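## Task

Put plate M09 into nest OUT so that its well A1 sits at the corner labelled A1. The other two plates must finish in their original nests, in either orientation. All three plates must rest flat within their nest locators and stay there without the robot holding them. At the end, open the gripper and move the arm away.

## Robot and tools

Robot: two six-joint xArm arms, left_arm and right_arm, each fitted with a two-finger bio gripper. Base poses in the scene frame are left_arm at (+0.047, +0.292, 0) m with quat_wxyz (+0.999, 0, 0, +0.043), and right_arm at (+0.004, -0.429, 0) m with quat_wxyz (+0.999, 0, 0, +0.055). The scene frame has its origin on the tabletop midway between the arms, +z up and +x pointing out over the table. left_arm sits on the +y side. The names left and right say nothing about image sides.

Gripper: the fingers project sideways from the wrist flange. They are level when the flange points straight down, and wrist roll turns them around. In the gripper frame the fingers point along +x and open and close along y. end_effector_position is the point between the pads, roughly 2 cm short of the fingertips.

Work area: nests OUT and RG lie between the arms. RG is raised and can be used to set a plate down and take a new grip. N1, N2, N3 and RD form an arc in front of the arms, running clockwise in that order when seen from above. A fixed scanner next to RD reads a plate lying flat in RD with A1 at the A1 corner, once nothing blocks its view. A plate lying back to front gives no_read. On each labelled item, well A1 is at the labelled short end, in the corner farthest from the labelled long side. Any plate may start back to front.

execute_actions: the argument is {"actions": [one action]}. An empty list moves nothing and just returns state and images. An action may hold "rows", "steps" and "until".
- rows: 1 to 15 rows. Each row lasts one control step (1/30 s) and holds 14 numbers, each in [-1, 1]. The order is left_arm waist, shoulder, elbow, forearm roll, wrist pitch, wrist roll, opening, then the same seven for right_arm. Both arms are always included.
- Joint numbers are offsets, not poses. Each is measured from that arm's joint angles when the action starts, which are the angles last reported, and never from the previous row. The scale is 1.0 = 2.036 rad.
- Opening is absolute: +1 is fully open (0.150 m between the pads), -1 is closed (a 0.071 m gap remains). A full close needs about 0.4 s or more.
- Joint ranges in rad are waist -6.283..6.283, shoulder -2.059..2.094, elbow -3.927..0.192, forearm roll -6.283..6.283, wrist pitch -1.693..3.142, wrist roll -6.283..6.283. The real ends may be off by up to 0.010 rad. A request more than 0.010 rad past a stated end is refused. Otherwise the joint is clipped at its end and the result says "joint sent to its limit".
- steps: an integer from 1 to 450, at least the number of rows, default 15. After the last row, each arm keeps heading for that row's target and each gripper keeps that row's opening, so long moves need more steps.
- until: conditions on the scanner's fields "code" or "reads", e.g. {"scanner": {"code": "m09"}}, or [comparison, value] using =, !=, <, <=, >, >=. Numbers must have a comparison. The action stops once every condition holds, but the arms are not halted. Any unknown name or out-of-range value makes the whole call refused.

Motion limits: joint targets move at no more than 3.14 rad/s, with 0.16 s to speed up. All joints of an arm are slowed so they arrive together. Each target is kept within 0.623 rad of the measured angle. Targets are also scaled back if they would place the gripper more than 70 mm from where it is now. Large moves therefore take several calls. If an action ends early, do not expect the arm to finish the move on its own; send the remainder. "joint command not followed" means the clearance check altered or blocked the targets. The arm then drops its target and rests, while the other arm continues. If an arm is pushed too far from its target, both arms drop their targets.

Gripping: grip_measured uses the same scale as the commanded opening. The readings may be off by about 1 mm, by a fixed amount per gripper. To keep hold of an object, command at least about 0.04 below grip_measured. Pads push with about 20 N each. Closing fast can press harder and may even force the fingers open.

Results: the state line gives, per arm, end_effector_position (m), end_effector_quat_wxyz, and linear (m/s) and angular (rad/s) velocities in the scene frame. The printed position can be off, more so at long reach. Joint positions and Joint velocities list each arm's joints in column order (rad, rad/s), then the pad gap (m, m/s). Joint torques are the total drive output in the same order. They include offsets, scale errors and noise, and are not used to judge faults. Scanner lines give "code" (a lower-case ID such as m09, or no_read, never a wrong ID) and "reads" (how many times code has changed from no_read to an ID). Images arrive in this order: cam_high (504x504), cam_low (504x504), cam_left_wrist (616x616), cam_right_wrist (616x616).

zoom_image: camera (one of the four names) and region [x0, y0, x1, y1] in pixels of that camera's latest image, measured from its top-left corner, at most 504 by 504. It returns a magnified view.

read_manual: the optional section "licences" returns the URDF licence texts. It does not move the robot.

finished_scene: scene is the number of the current scene. Call it only after the goal is met and stable; it cannot be undone.

Faults and things to avoid: a torque fault occurs when contact torque reaches a joint's load limit. The limits in N m are waist 46, shoulder 46, elbow 27.6, forearm roll 27.6, wrist pitch 18.4, wrist roll 18.4, and a carried load counts toward them. The arm then stops, backs off a little, pauses 10 s and skips the rest of the call. Holding loads heats motors. MOTOR HOT appears from 65 °C, and at 80 °C the arm is braked until it cools (OVER-TEMPERATURE FAULT). Do not drop plates, slam them, push hard, let the arms collide, or knock anything off the table. Occasional brief tugs on a held plate or nudges to loose objects may happen, so grip firmly. While you are thinking, the robot keeps obeying its last command.

Each tool is called after "Request:" by a JSON object that holds its "fn" and its "kwargs".

## Session

Request:
{"fn": "execute_actions", "kwargs": {"actions": []}}

Scene clock: 0.00 s.
left_arm: end_effector_position=(+0.6238, +0.1991, +0.1447) grip_measured=+1.00 end_effector_quat_wxyz=(+0.069, -0.205, -0.187, +0.958) end_effector_velocity=(+0.000, -0.001, +0.000) end_effector_angular_velocity=(-0.000, -0.002, -0.001) | right_arm: end_effector_position=(+0.4044, -0.2619, +0.1383) grip_measured=+1.00 end_effector_quat_wxyz=(+0.905, +0.313, +0.200, +0.206) end_effector_velocity=(+0.000, -0.000, +0.000) end_effector_angular_velocity=(-0.000, -0.000, -0.001)
Joint positions: left_arm=[-0.301  0.941 -2.054  0.595  0.828  2.722  0.15 ] | right_arm=[-0.007 -0.1   -0.532  0.598  1.239 -0.724  0.15 ]
Joint velocities: left_arm=[-0.001 -0.    -0.001  0.001 -0.    -0.     0.   ] | right_arm=[-0.001 -0.    -0.    -0.    -0.     0.     0.   ]
Joint torques (N m, as the arm reports them, + toward a larger angle): no reading
Motor temperatures (°C, as the motors report them): left_arm=[25 23 25 24 28 27] | right_arm=[23 21 24 25 26 30]
scanner: code=no_read reads=0

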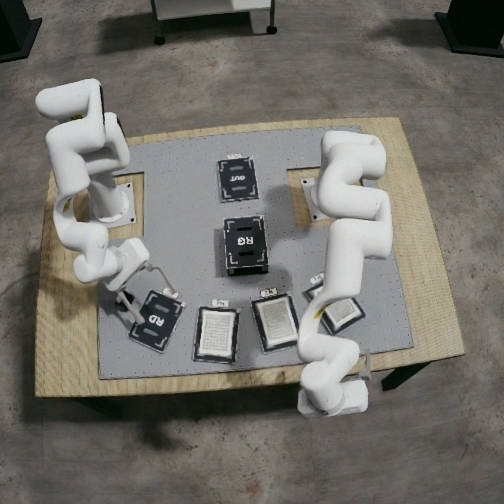

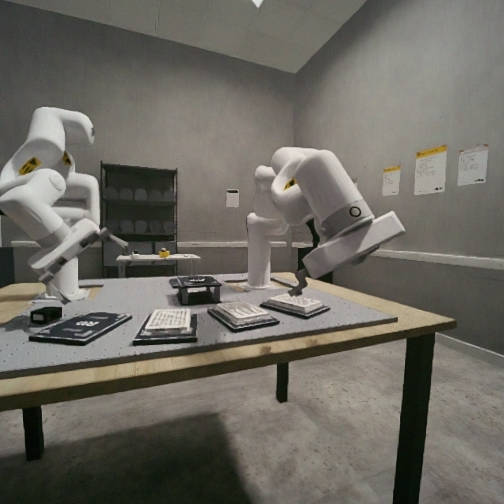

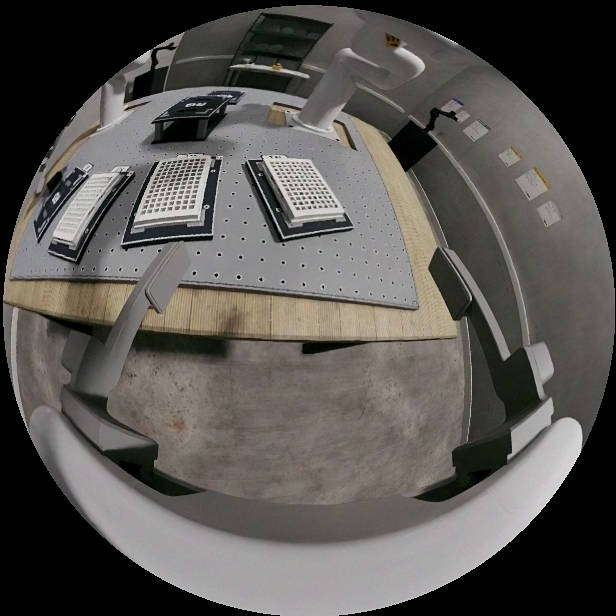

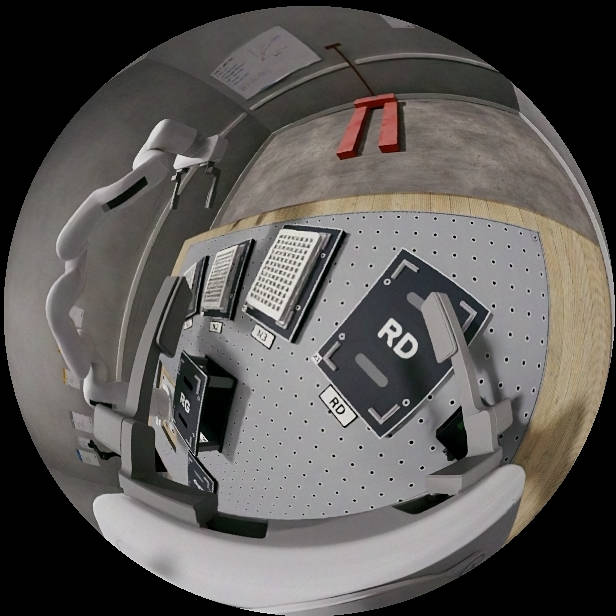

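Request:
{"fn": "zoom_image", "kwargs": {"camera": "cam_high", "region": [100, 260, 400, 390]}}

Request:
{"fn": "zoom_image", "kwargs": {"camera": "cam_high", "region": [170, 130, 330, 290]}}

Request:
{"fn": "zoom_image", "kwargs": {"camera": "cam_low", "region": [20, 260, 340, 360]}}

Request:
{"fn": "zoom_image", "kwargs": {"camera": "cam_left_wrist", "region": [30, 130, 370, 270]}}

Request:
{"fn": "zoom_image", "kwargs": {"camera": "cam_right_wrist", "region": [160, 200, 500, 480]}}

Region (100, 260, 400, 390) of cam_high's 504x504 image, scaled by 1.680, with more detail than that image has; it fills the top 218 rows of this view, and the rest is white.

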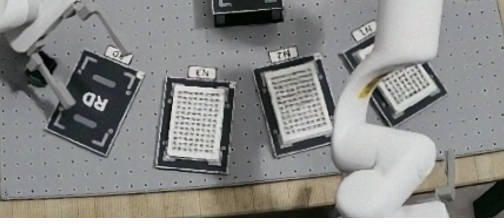

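Region (170, 130, 330, 290) of cam_high's 504x504 image, scaled by 3.150, with more detail than that image has.

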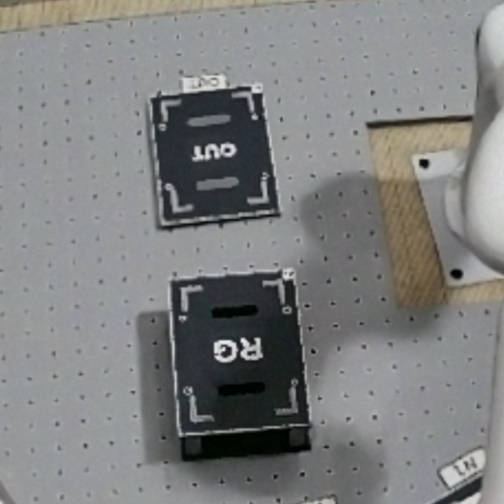

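Region (20, 260, 340, 360) of cam_low's 504x504 image, scaled by 1.575, with more detail than that image has; it fills the top 158 rows of this view, and the rest is white.

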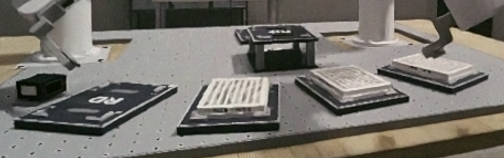

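Region (30, 130, 370, 270) of cam_left_wrist's 616x616 image, scaled by 1.482, with more detail than that image has; it fills the top 208 rows of this view, and the rest is white.

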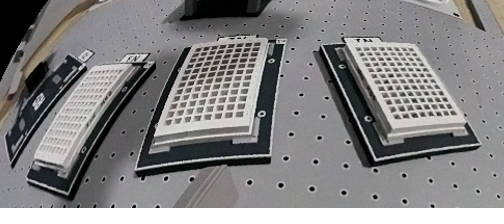

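Region (160, 200, 500, 480) of cam_right_wrist's 616x616 image, scaled by 1.482, with more detail than that image has; it fills the top 415 rows of this view, and the rest is white.

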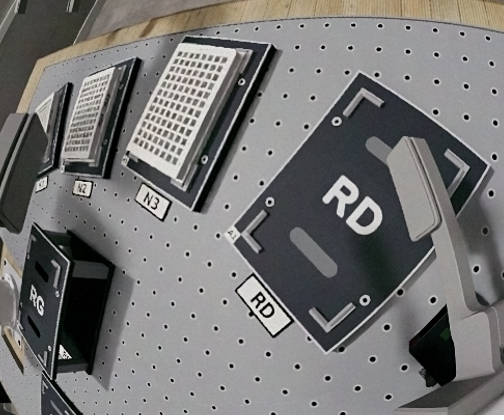

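Request:
{"fn": "zoom_image", "kwargs": {"camera": "cam_low", "region": [200, 285, 340, 340]}}

Request:
{"fn": "zoom_image", "kwargs": {"camera": "cam_low", "region": [125, 300, 215, 350]}}

Request:
{"fn": "zoom_image", "kwargs": {"camera": "cam_right_wrist", "region": [180, 220, 360, 350]}}

Region (200, 285, 340, 340) of cam_low's 504x504 image, scaled by 3.600, with more detail than that image has; it fills the top 198 rows of this view, and the rest is white.

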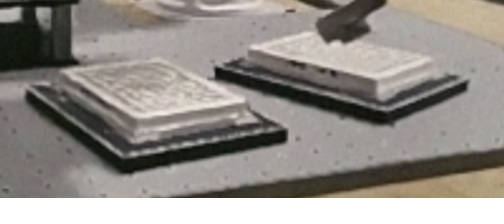

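Region (125, 300, 215, 350) of cam_low's 504x504 image, scaled by 5.600, with more detail than that image has.

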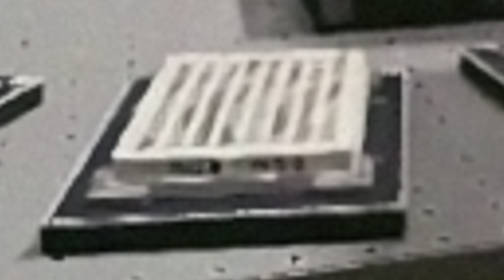

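Region (180, 220, 360, 350) of cam_right_wrist's 616x616 image, scaled by 2.800, with more detail than that image has.

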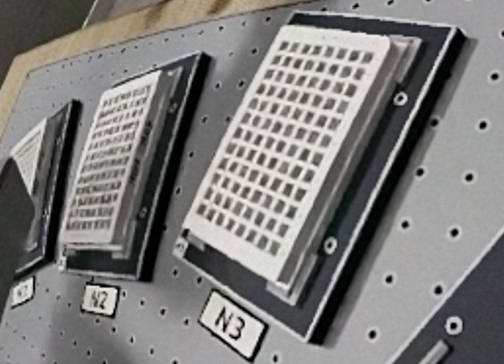

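Request:
{"fn": "execute_actions", "kwargs": {"actions": [{"rows":[[0.3,-0.4,0.4,-0.292,0.137,0,1,0.196,0.15,-0.244,-0.294,-0.370,-0.258,1]],"steps":45}]}}

Request:
{"fn": "execute_actions", "kwargs": {"actions": [{"rows":[[0,0,0,0,0,0,1,0,0.165,0,0,0,0,1]],"steps":25}]}}

Scene clock: 4.63 s.
left_arm: end_effector_position=(+0.4136, +0.3791, +0.3137) grip_measured=+1.00 end_effector_quat_wxyz=(-0.395, -0.003, -0.000, +0.919) end_effector_velocity=(-0.001, +0.001, +0.001) end_effector_angular_velocity=(-0.001, -0.000, +0.004) | right_arm: end_effector_position=(+0.4438, -0.0272, +0.2609) grip_measured=+1.00 end_effector_quat_wxyz=(+0.632, -0.061, -0.156, +0.757) end_effector_velocity=(-0.000, +0.001, +0.000) end_effector_angular_velocity=(+0.000, -0.001, +0.001)
Joint positions: left_arm=[ 0.309  0.127 -1.24   0.001  1.107  2.722  0.15 ] | right_arm=[ 0.392  0.205 -1.028 -0.     0.486 -1.25   0.15 ]
Joint velocities: left_arm=[ 0.005 -0.003  0.003 -0.001  0.001  0.001  0.   ] | right_arm=[ 0.001  0.    -0.001 -0.    -0.     0.001  0.   ]
Joint torques (N m, as the arm reports them, + toward a larger angle): left_arm=[  0.95 -17.65  -9.51   0.4   -2.07  -0.65] | right_arm=[  0.27 -28.72 -19.11  -0.85  -1.73   0.31]
Motor temperatures (°C, as the motors report them): left_arm=[25 24 27 24 28 27] | right_arm=[23 21 26 25 26 30]
scanner: code=no_read reads=0

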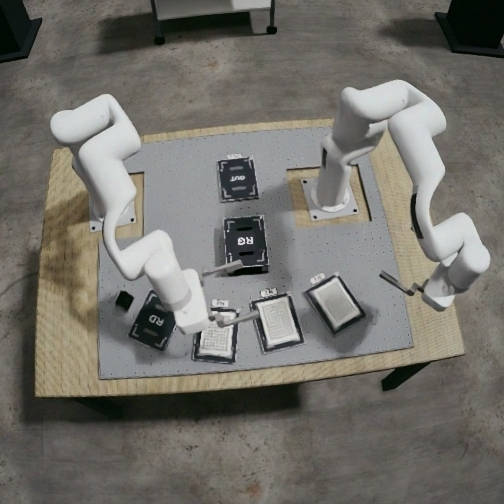

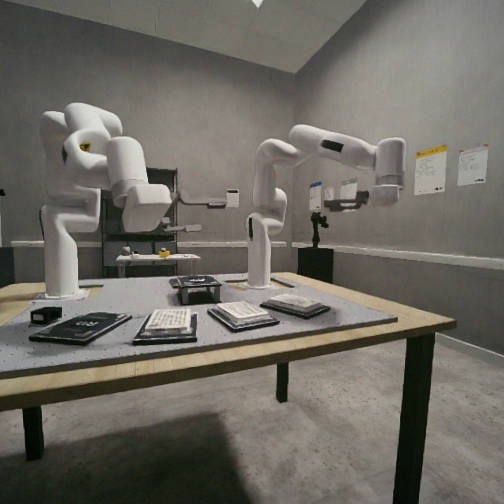

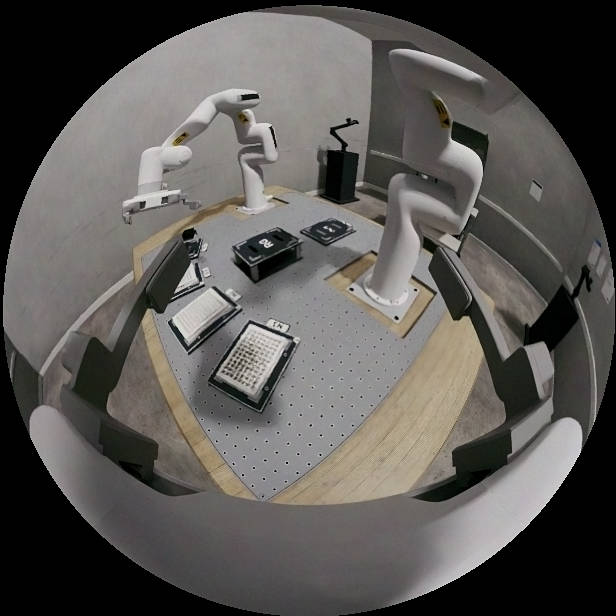

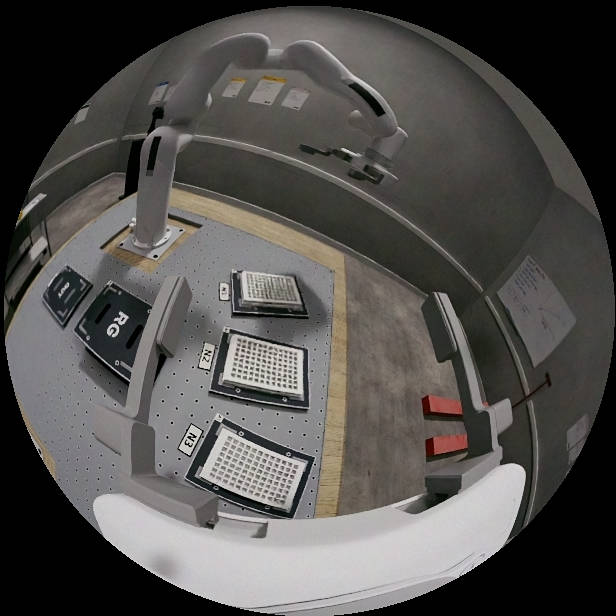

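Scene clock: 5.47 s.
left_arm: end_effector_position=(+0.4136, +0.3791, +0.3137) grip_measured=+1.00 end_effector_quat_wxyz=(-0.395, -0.003, -0.000, +0.919) end_effector_velocity=(-0.000, +0.000, -0.000) end_effector_angular_velocity=(+0.000, +0.002, -0.001) | right_arm: end_effector_position=(+0.4145, -0.0432, +0.0724) grip_measured=+1.00 end_effector_quat_wxyz=(+0.641, -0.001, -0.002, +0.768) end_effector_velocity=(-0.006, -0.003, -0.013) end_effector_angular_velocity=(-0.013, +0.023, +0.000)
Joint positions: left_arm=[ 0.309  0.127 -1.24   0.001  1.107  2.722  0.15 ] | right_arm=[ 0.392  0.538 -1.029 -0.     0.486 -1.25   0.15 ]
Joint velocities: left_arm=[-0.     0.001  0.     0.001  0.     0.001  0.   ] | right_arm=[ 0.     0.019  0.006 -0.     0.002  0.     0.   ]
Joint torques (N m, as the arm reports them, + toward a larger angle): left_arm=[  0.71 -17.77  -9.56   0.55  -1.99  -0.63] | right_arm=[ -0.35 -32.63 -14.61   0.05  -1.79   0.13]
Motor temperatures (°C, as the motors report them): left_arm=[25 24 27 24 28 27] | right_arm=[23 21 27 25 26 30]
scanner: code=no_read reads=0

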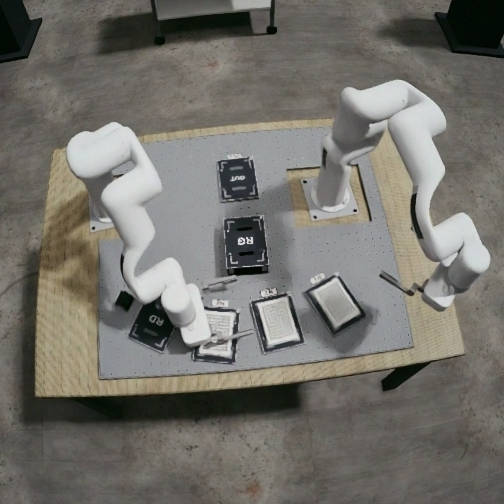

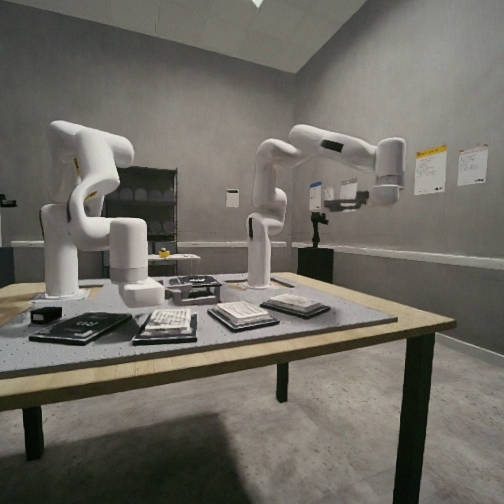

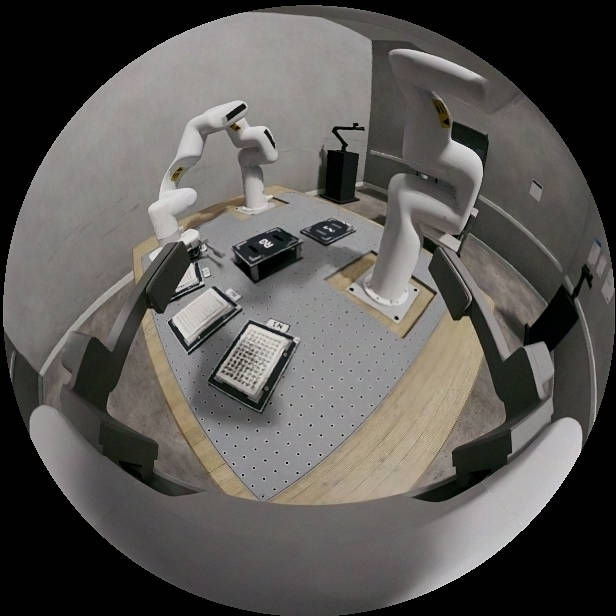

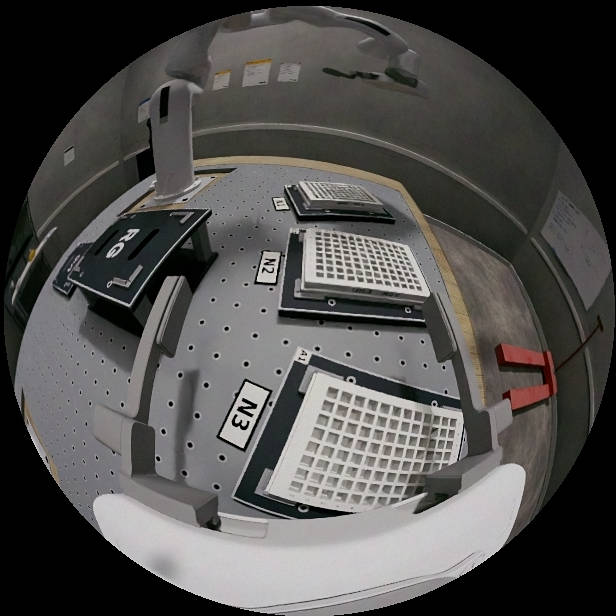

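Request:
{"fn": "zoom_image", "kwargs": {"camera": "cam_right_wrist", "region": [330, 270, 420, 315]}}

Request:
{"fn": "zoom_image", "kwargs": {"camera": "cam_right_wrist", "region": [300, 185, 390, 225]}}

Region (330, 270, 420, 315) of cam_right_wrist's 616x616 image, scaled by 5.600, with more detail than that image has.

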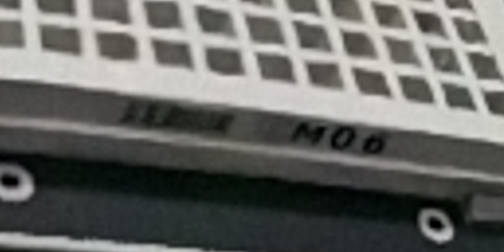

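Region (300, 185, 390, 225) of cam_right_wrist's 616x616 image, scaled by 5.600, with more detail than that image has.

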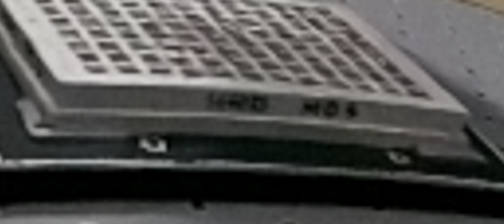

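Request:
{"fn": "execute_actions", "kwargs": {"actions": [{"rows":[[0,0,0,0,0,0,1,0.124,0.120,-0.232,0,0.112,0.025,1]],"steps":30}]}}

Scene clock: 7.03 s.
left_arm: end_effector_position=(+0.4136, +0.3791, +0.3137) grip_measured=+1.00 end_effector_quat_wxyz=(-0.395, -0.003, -0.000, +0.919) end_effector_velocity=(-0.000, +0.000, +0.000) end_effector_angular_velocity=(+0.001, +0.000, +0.001) | right_arm: end_effector_position=(+0.3860, +0.1187, +0.0784) grip_measured=+1.00 end_effector_quat_wxyz=(+0.561, -0.001, -0.002, +0.828) end_effector_velocity=(-0.002, +0.002, -0.000) end_effector_angular_velocity=(+0.000, +0.000, +0.005)
Joint positions: left_arm=[ 0.309  0.127 -1.24   0.001  1.107  2.722  0.15 ] | right_arm=[ 0.643  0.782 -1.501 -0.     0.714 -1.199  0.15 ]
Joint velocities: left_arm=[ 0.    -0.001  0.002  0.001 -0.    -0.001  0.   ] | right_arm=[ 0.005  0.003 -0.004  0.     0.001 -0.     0.   ]
Joint torques (N m, as the arm reports them, + toward a larger angle): left_arm=[  0.73 -17.74  -9.53   0.65  -1.85  -0.68] | right_arm=[  0.13 -38.88 -17.45  -0.19  -1.41  -0.07]
Motor temperatures (°C, as the motors report them): left_arm=[25 24 27 24 28 27] | right_arm=[23 22 27 25 26 30]
scanner: code=no_read reads=0

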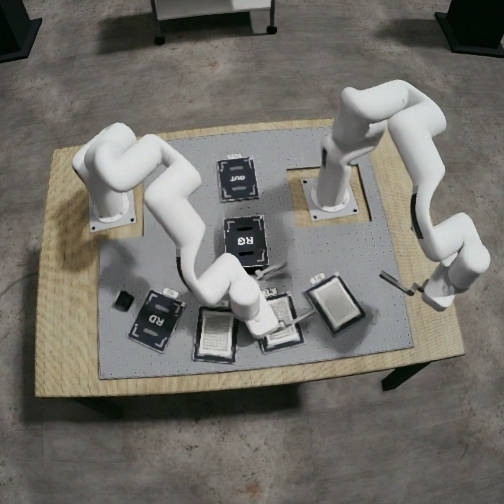

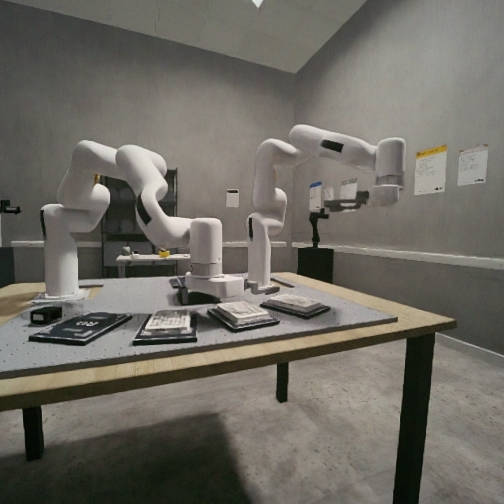

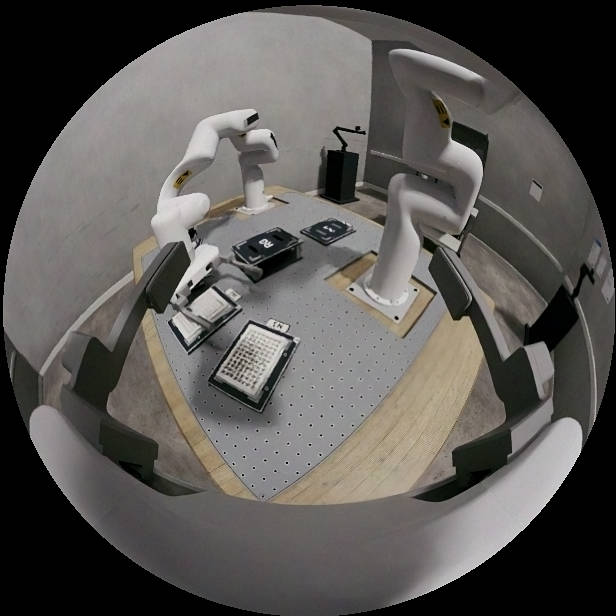

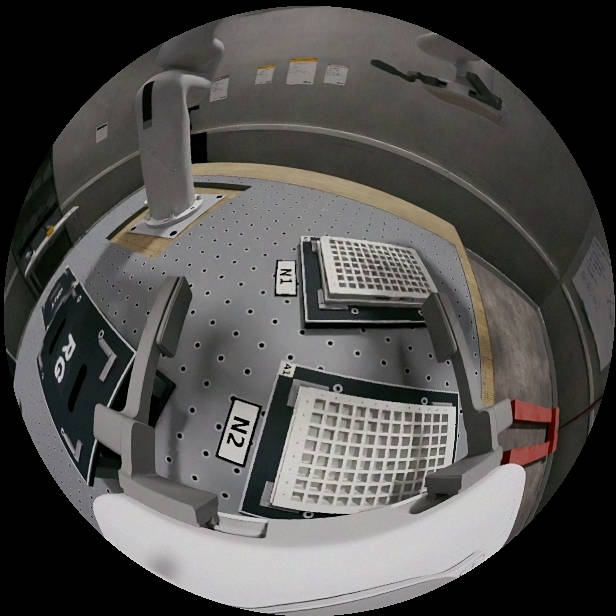

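Request:
{"fn": "zoom_image", "kwargs": {"camera": "cam_right_wrist", "region": [350, 275, 440, 320]}}

Request:
{"fn": "zoom_image", "kwargs": {"camera": "cam_high", "region": [290, 260, 390, 350]}}

Region (350, 275, 440, 320) of cam_right_wrist's 616x616 image, scaled by 5.600, with more detail than that image has.

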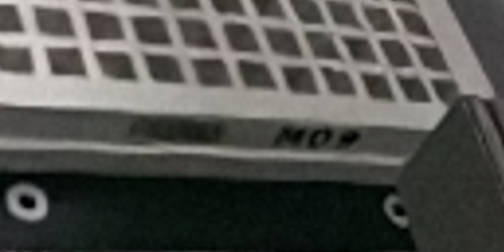

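Region (290, 260, 390, 350) of cam_high's 504x504 image, scaled by 5.040, with more detail than that image has; it fills the top 454 rows of this view, and the rest is white.

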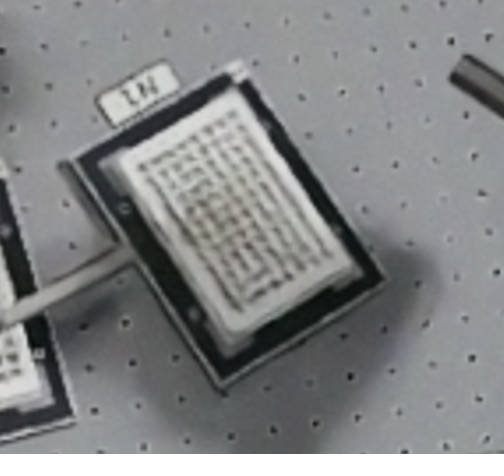

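Request:
{"fn": "execute_actions", "kwargs": {"actions": [{"rows":[[0,0,0,0,0,1,1,-0.05,-0.15,0,0,0.15,0,1],[0,0,0,0,0,1,1,-0.05,-0.15,0,0,0.15,0,1],[0,0,0,0,0,1,1,-0.05,-0.15,0,0,0.15,0,1],[0,0,0,0,0,1,1,-0.05,-0.15,0,0,0.15,0,1],[0,0,0,0,0,1,1,-0.05,-0.15,0,0,0.15,0,1],[0,0,0,0,0,1,1,-0.05,-0.15,0,0,0.15,0,1],[0,0,0,0,0,1,1,-0.05,-0.15,0,0,0.15,0,1],[0,0,0,0,0,1,1,-0.05,-0.15,0,0,0.15,0,1],[0,0,0,0,0,1,1,-0.05,-0.15,0,0,0.15,0,1],[0,0,0,0,0,1,1,-0.05,-0.15,0,0,0.15,0,1],[0,0,0,0,0,1,1,-0.7,-0.53,0.49,0,0.04,0.3,1]],"steps":50}]}}

Scene clock: 10.17 s.
left_arm: end_effector_position=(+0.4650, +0.6265, +0.3147) grip_measured=+1.00 end_effector_quat_wxyz=(+0.574, -0.001, -0.003, +0.819) end_effector_velocity=(+0.000, +0.000, -0.000) end_effector_angular_velocity=(-0.000, -0.000, -0.002) | right_arm: end_effector_position=(+0.5528, -0.3678, +0.2502) grip_measured=+1.00 end_effector_quat_wxyz=(+0.942, -0.006, -0.014, +0.334) end_effector_velocity=(-0.045, -0.390, -0.017) end_effector_angular_velocity=(+0.008, +0.031, -0.880)
Joint positions: left_arm=[ 0.309  0.127 -1.24   0.001  1.107  4.758  0.15 ] | right_arm=[-0.185 -0.037 -0.83  -0.     0.836 -0.757  0.15 ]
Joint velocities: left_arm=[-0.     0.     0.    -0.    -0.     0.002  0.   ] | right_arm=[-0.683 -0.305  0.386 -0.    -0.048  0.198  0.   ]
Joint torques (N m, as the arm reports them, + toward a larger angle): left_arm=[  0.73 -17.75  -9.81   0.71  -2.37  -0.62] | right_arm=[ -0.16 -21.77 -19.24  -0.46  -2.03  -0.05]
Motor temperatures (°C, as the motors report them): left_arm=[25 24 28 24 28 27] | right_arm=[23 22 28 25 26 30]
scanner: code=no_read reads=0

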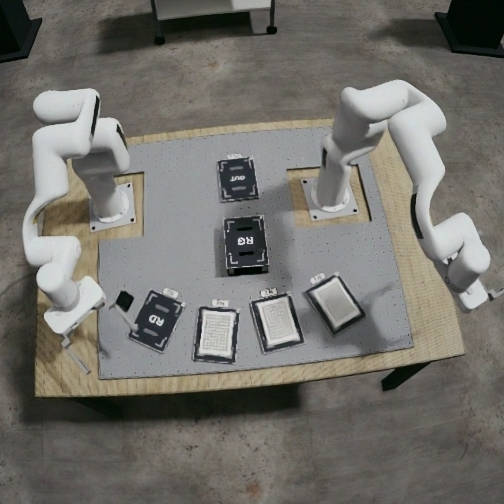

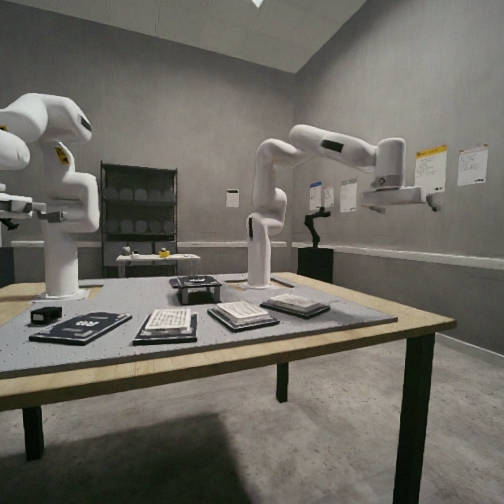

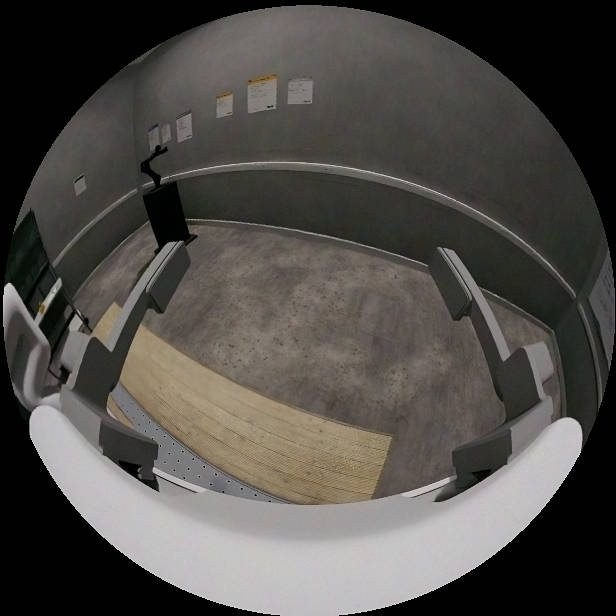

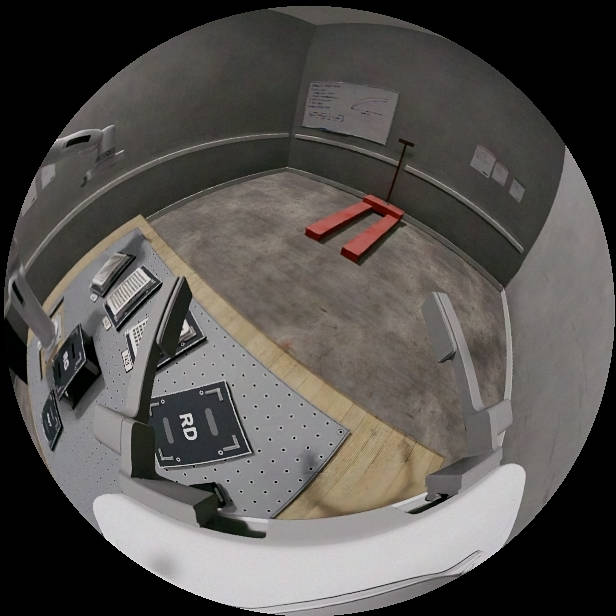

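Request:
{"fn": "execute_actions", "kwargs": {"actions": [{"rows":[[-0.451,-0.100,0.542,0,-0.439,0.237,1,-0.3,-0.13,0.15,0,0,0,1]],"steps":50}]}}

Scene clock: 12.00 s.
left_arm: end_effector_position=(+0.3991, +0.2377, +0.0910) grip_measured=+1.00 end_effector_quat_wxyz=(+0.966, -0.001, -0.001, +0.258) end_effector_velocity=(-0.010, -0.003, -0.006) end_effector_angular_velocity=(+0.004, +0.008, -0.030) | right_arm: end_effector_position=(+0.4196, -0.6371, +0.2314) grip_measured=+1.00 end_effector_quat_wxyz=(+0.999, +0.003, +0.004, +0.036) end_effector_velocity=(+0.000, +0.000, -0.000) end_effector_angular_velocity=(-0.000, +0.001, +0.001)
Joint positions: left_arm=[-0.607 -0.076 -0.141  0.001  0.215  5.239  0.15 ] | right_arm=[-0.795 -0.302 -0.525 -0.     0.836 -0.757  0.15 ]
Joint velocities: left_arm=[-0.022 -0.003  0.032 -0.001 -0.02   0.01   0.   ] | right_arm=[ 0.001  0.     0.    -0.001  0.     0.     0.   ]
Joint torques (N m, as the arm reports them, + toward a larger angle): left_arm=[ 0.86 -8.34 -4.76  0.88 -2.47 -0.6 ] | right_arm=[  0.42 -15.01 -18.34  -0.82  -1.7    0.42]
Motor temperatures (°C, as the motors report them): left_arm=[25 24 28 24 28 27] | right_arm=[23 22 29 25 26 30]
scanner: code=no_read reads=0

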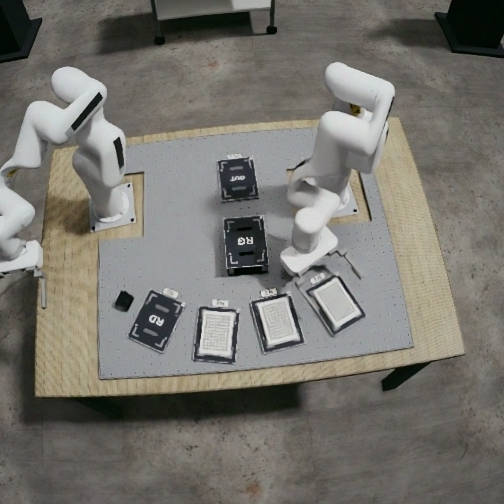

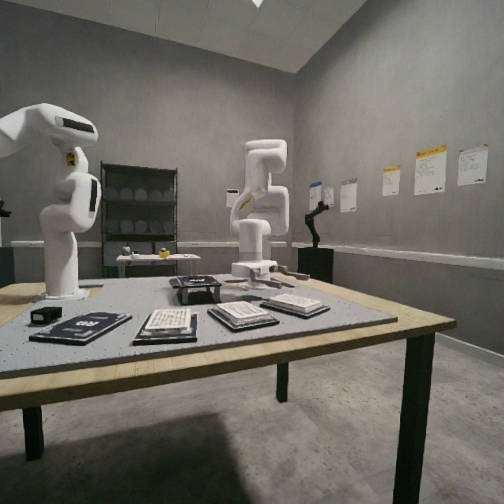

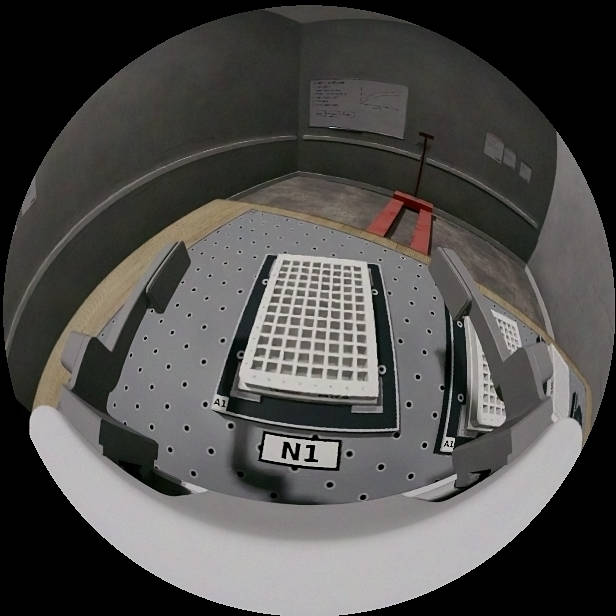

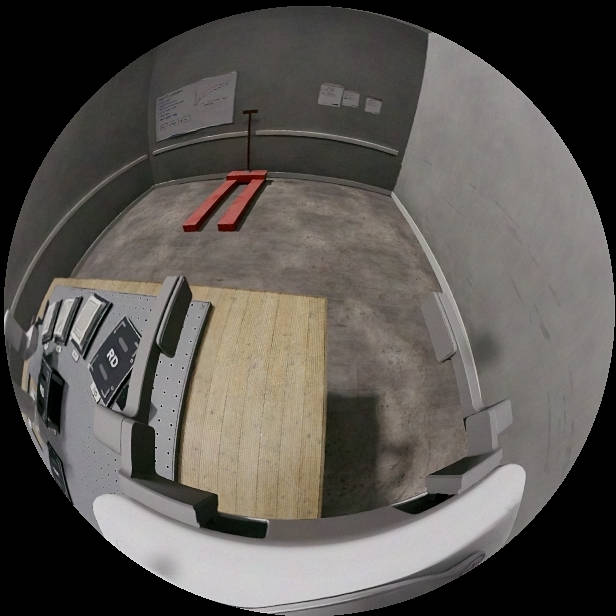

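Request:
{"fn": "execute_actions", "kwargs": {"actions": [{"rows":[[0.0074,0.1027,-0.0086,0,-0.093,0.0285,0,0,0,0,0,0,0,1]],"steps":20}]}}

Request:
{"fn": "zoom_image", "kwargs": {"camera": "cam_low", "region": [220, 260, 340, 330]}}

Request:
{"fn": "zoom_image", "kwargs": {"camera": "cam_high", "region": [260, 240, 380, 350]}}

Scene clock: 13.27 s.
left_arm: end_effector_position=(+0.4003, +0.2375, +0.0554) grip_measured=+0.00 end_effector_quat_wxyz=(+0.971, -0.000, -0.000, +0.237) end_effector_velocity=(-0.001, +0.000, -0.002) end_effector_angular_velocity=(+0.002, +0.003, -0.001) | right_arm: end_effector_position=(+0.4196, -0.6371, +0.2314) grip_measured=+1.00 end_effector_quat_wxyz=(+0.999, +0.003, +0.004, +0.036) end_effector_velocity=(+0.000, +0.000, +0.000) end_effector_angular_velocity=(+0.000, -0.000, +0.000)
Joint positions: left_arm=[-0.592  0.132 -0.159  0.001  0.026  5.297  0.11 ] | right_arm=[-0.795 -0.302 -0.525 -0.     0.836 -0.757  0.15 ]
Joint velocities: left_arm=[-0.     0.01  -0.    -0.    -0.006  0.001 -0.   ] | right_arm=[ 0.001  0.    -0.     0.     0.    -0.     0.   ]
Joint torques (N m, as the arm reports them, + toward a larger angle): left_arm=[ 0.74 -9.72 -2.93  0.66 -2.43 -0.61] | right_arm=[  0.47 -15.07 -18.83  -0.11  -1.9   -0.07]
Motor temperatures (°C, as the motors report them): left_arm=[25 24 28 24 28 27] | right_arm=[23 22 30 25 26 30]
scanner: code=no_read reads=0

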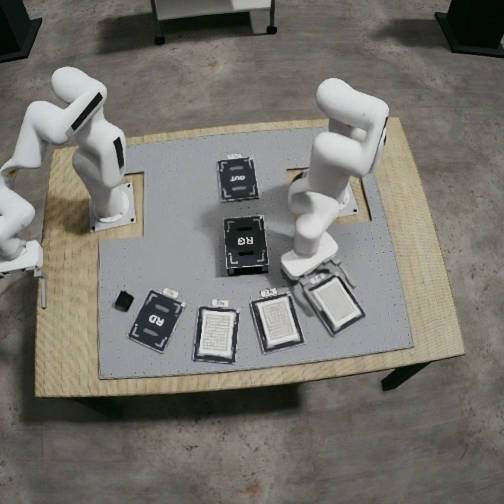

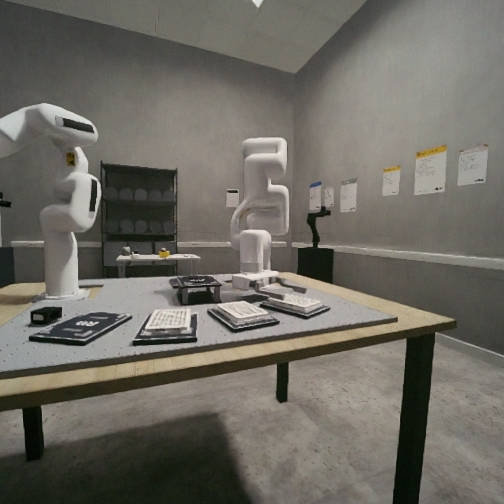

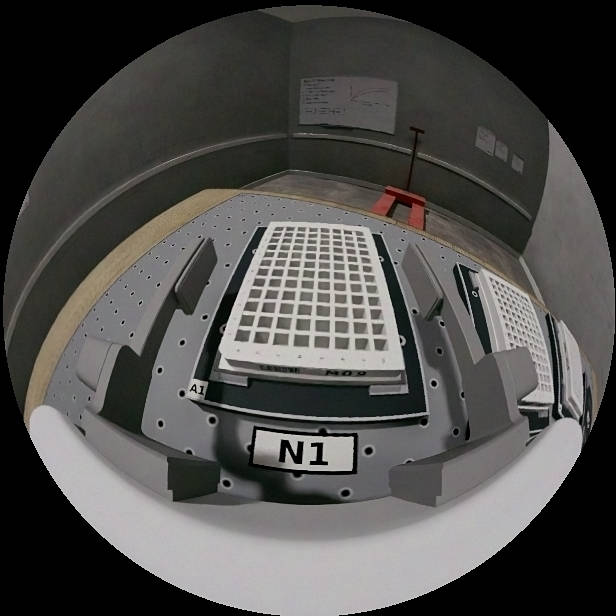

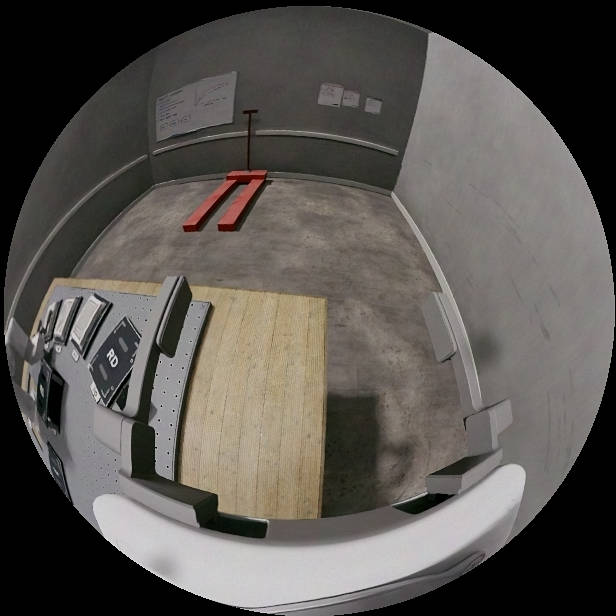

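Region (220, 260, 340, 330) of cam_low's 504x504 image, scaled by 4.200, with more detail than that image has; it fills the top 294 rows of this view, and the rest is white.

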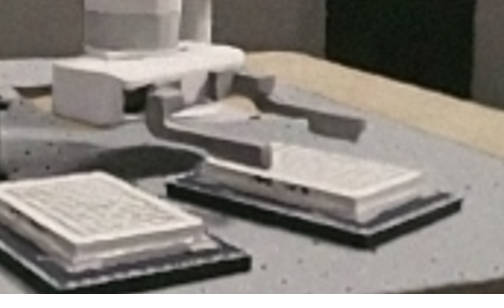

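Region (260, 240, 380, 350) of cam_high's 504x504 image, scaled by 4.200, with more detail than that image has; it fills the top 462 rows of this view, and the rest is white.

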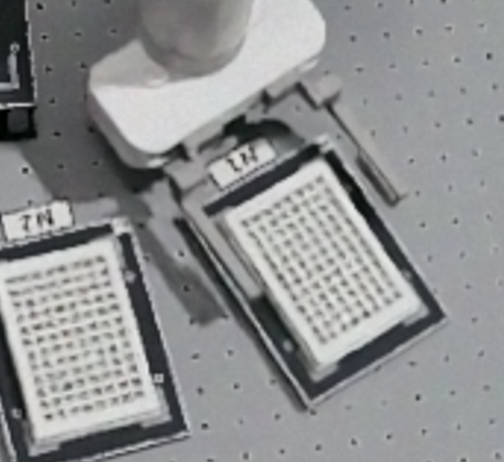

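Request:
{"fn": "execute_actions", "kwargs": {"actions": [{"rows":[[0.0093,0.0556,-0.0216,0,-0.0335,0.0093,0,0,0,0,0,0,0,1]],"steps":15}]}}

Request:
{"fn": "zoom_image", "kwargs": {"camera": "cam_low", "region": [220, 260, 340, 330]}}

Scene clock: 14.23 s.
left_arm: end_effector_position=(+0.4083, +0.2386, +0.0384) grip_measured=+0.00 end_effector_quat_wxyz=(+0.971, -0.000, -0.000, +0.237) end_effector_velocity=(+0.002, -0.001, -0.002) end_effector_angular_velocity=(-0.001, -0.001, -0.004) | right_arm: end_effector_position=(+0.4196, -0.6371, +0.2314) grip_measured=+1.00 end_effector_quat_wxyz=(+0.999, +0.003, +0.004, +0.036) end_effector_velocity=(-0.000, -0.000, -0.000) end_effector_angular_velocity=(-0.000, +0.000, -0.001)
Joint positions: left_arm=[-0.573  0.243 -0.202  0.001 -0.041  5.316  0.11 ] | right_arm=[-0.795 -0.302 -0.525 -0.     0.836 -0.757  0.15 ]
Joint velocities: left_arm=[ 0.002  0.014 -0.006  0.001 -0.01   0.005  0.   ] | right_arm=[-0.001  0.     0.    -0.001 -0.     0.001  0.   ]
Joint torques (N m, as the arm reports them, + toward a larger angle): left_arm=[  0.56 -10.68  -2.29   0.82  -2.43  -0.5 ] | right_arm=[ -0.21 -14.77 -18.3   -0.38  -1.65  -0.01]
Motor temperatures (°C, as the motors report them): left_arm=[25 24 28 24 28 27] | right_arm=[23 22 30 25 26 30]
scanner: code=no_read reads=0

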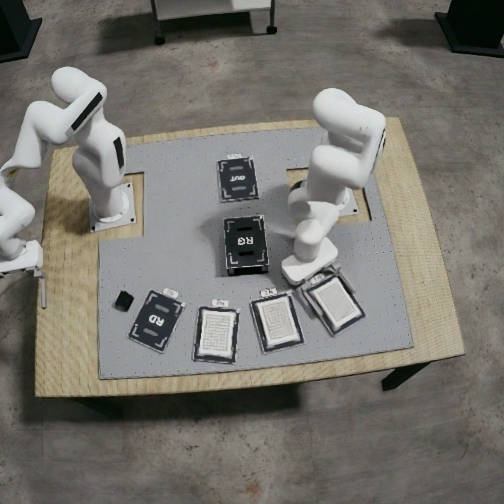

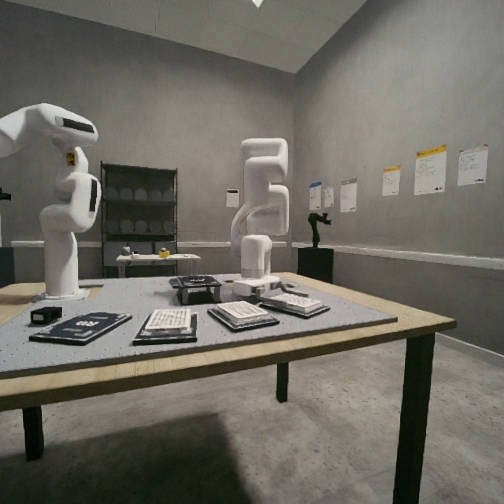

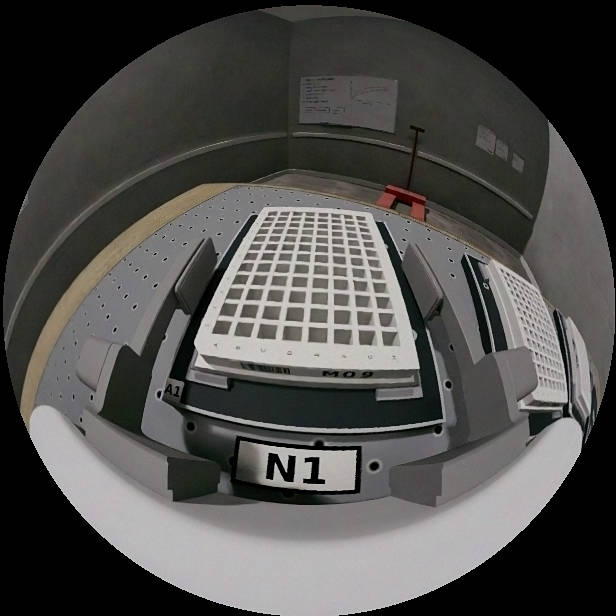

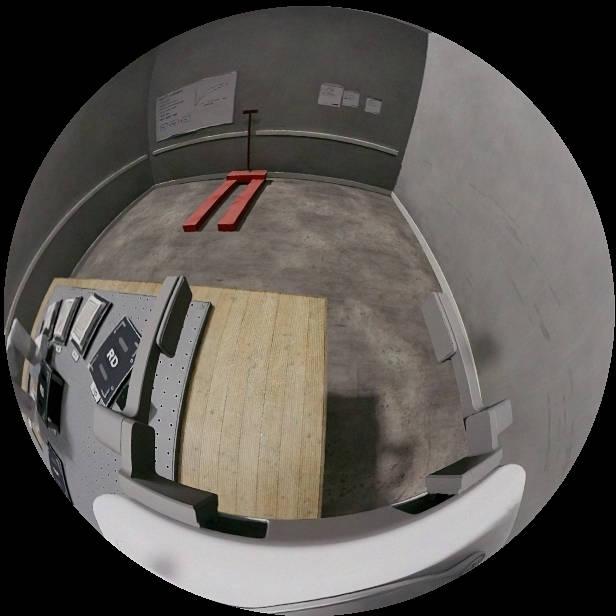

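Region (220, 260, 340, 330) of cam_low's 504x504 image, scaled by 4.200, with more detail than that image has; it fills the top 294 rows of this view, and the rest is white.

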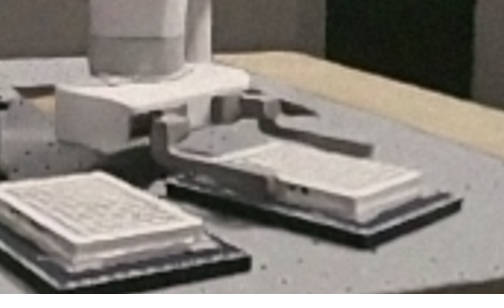

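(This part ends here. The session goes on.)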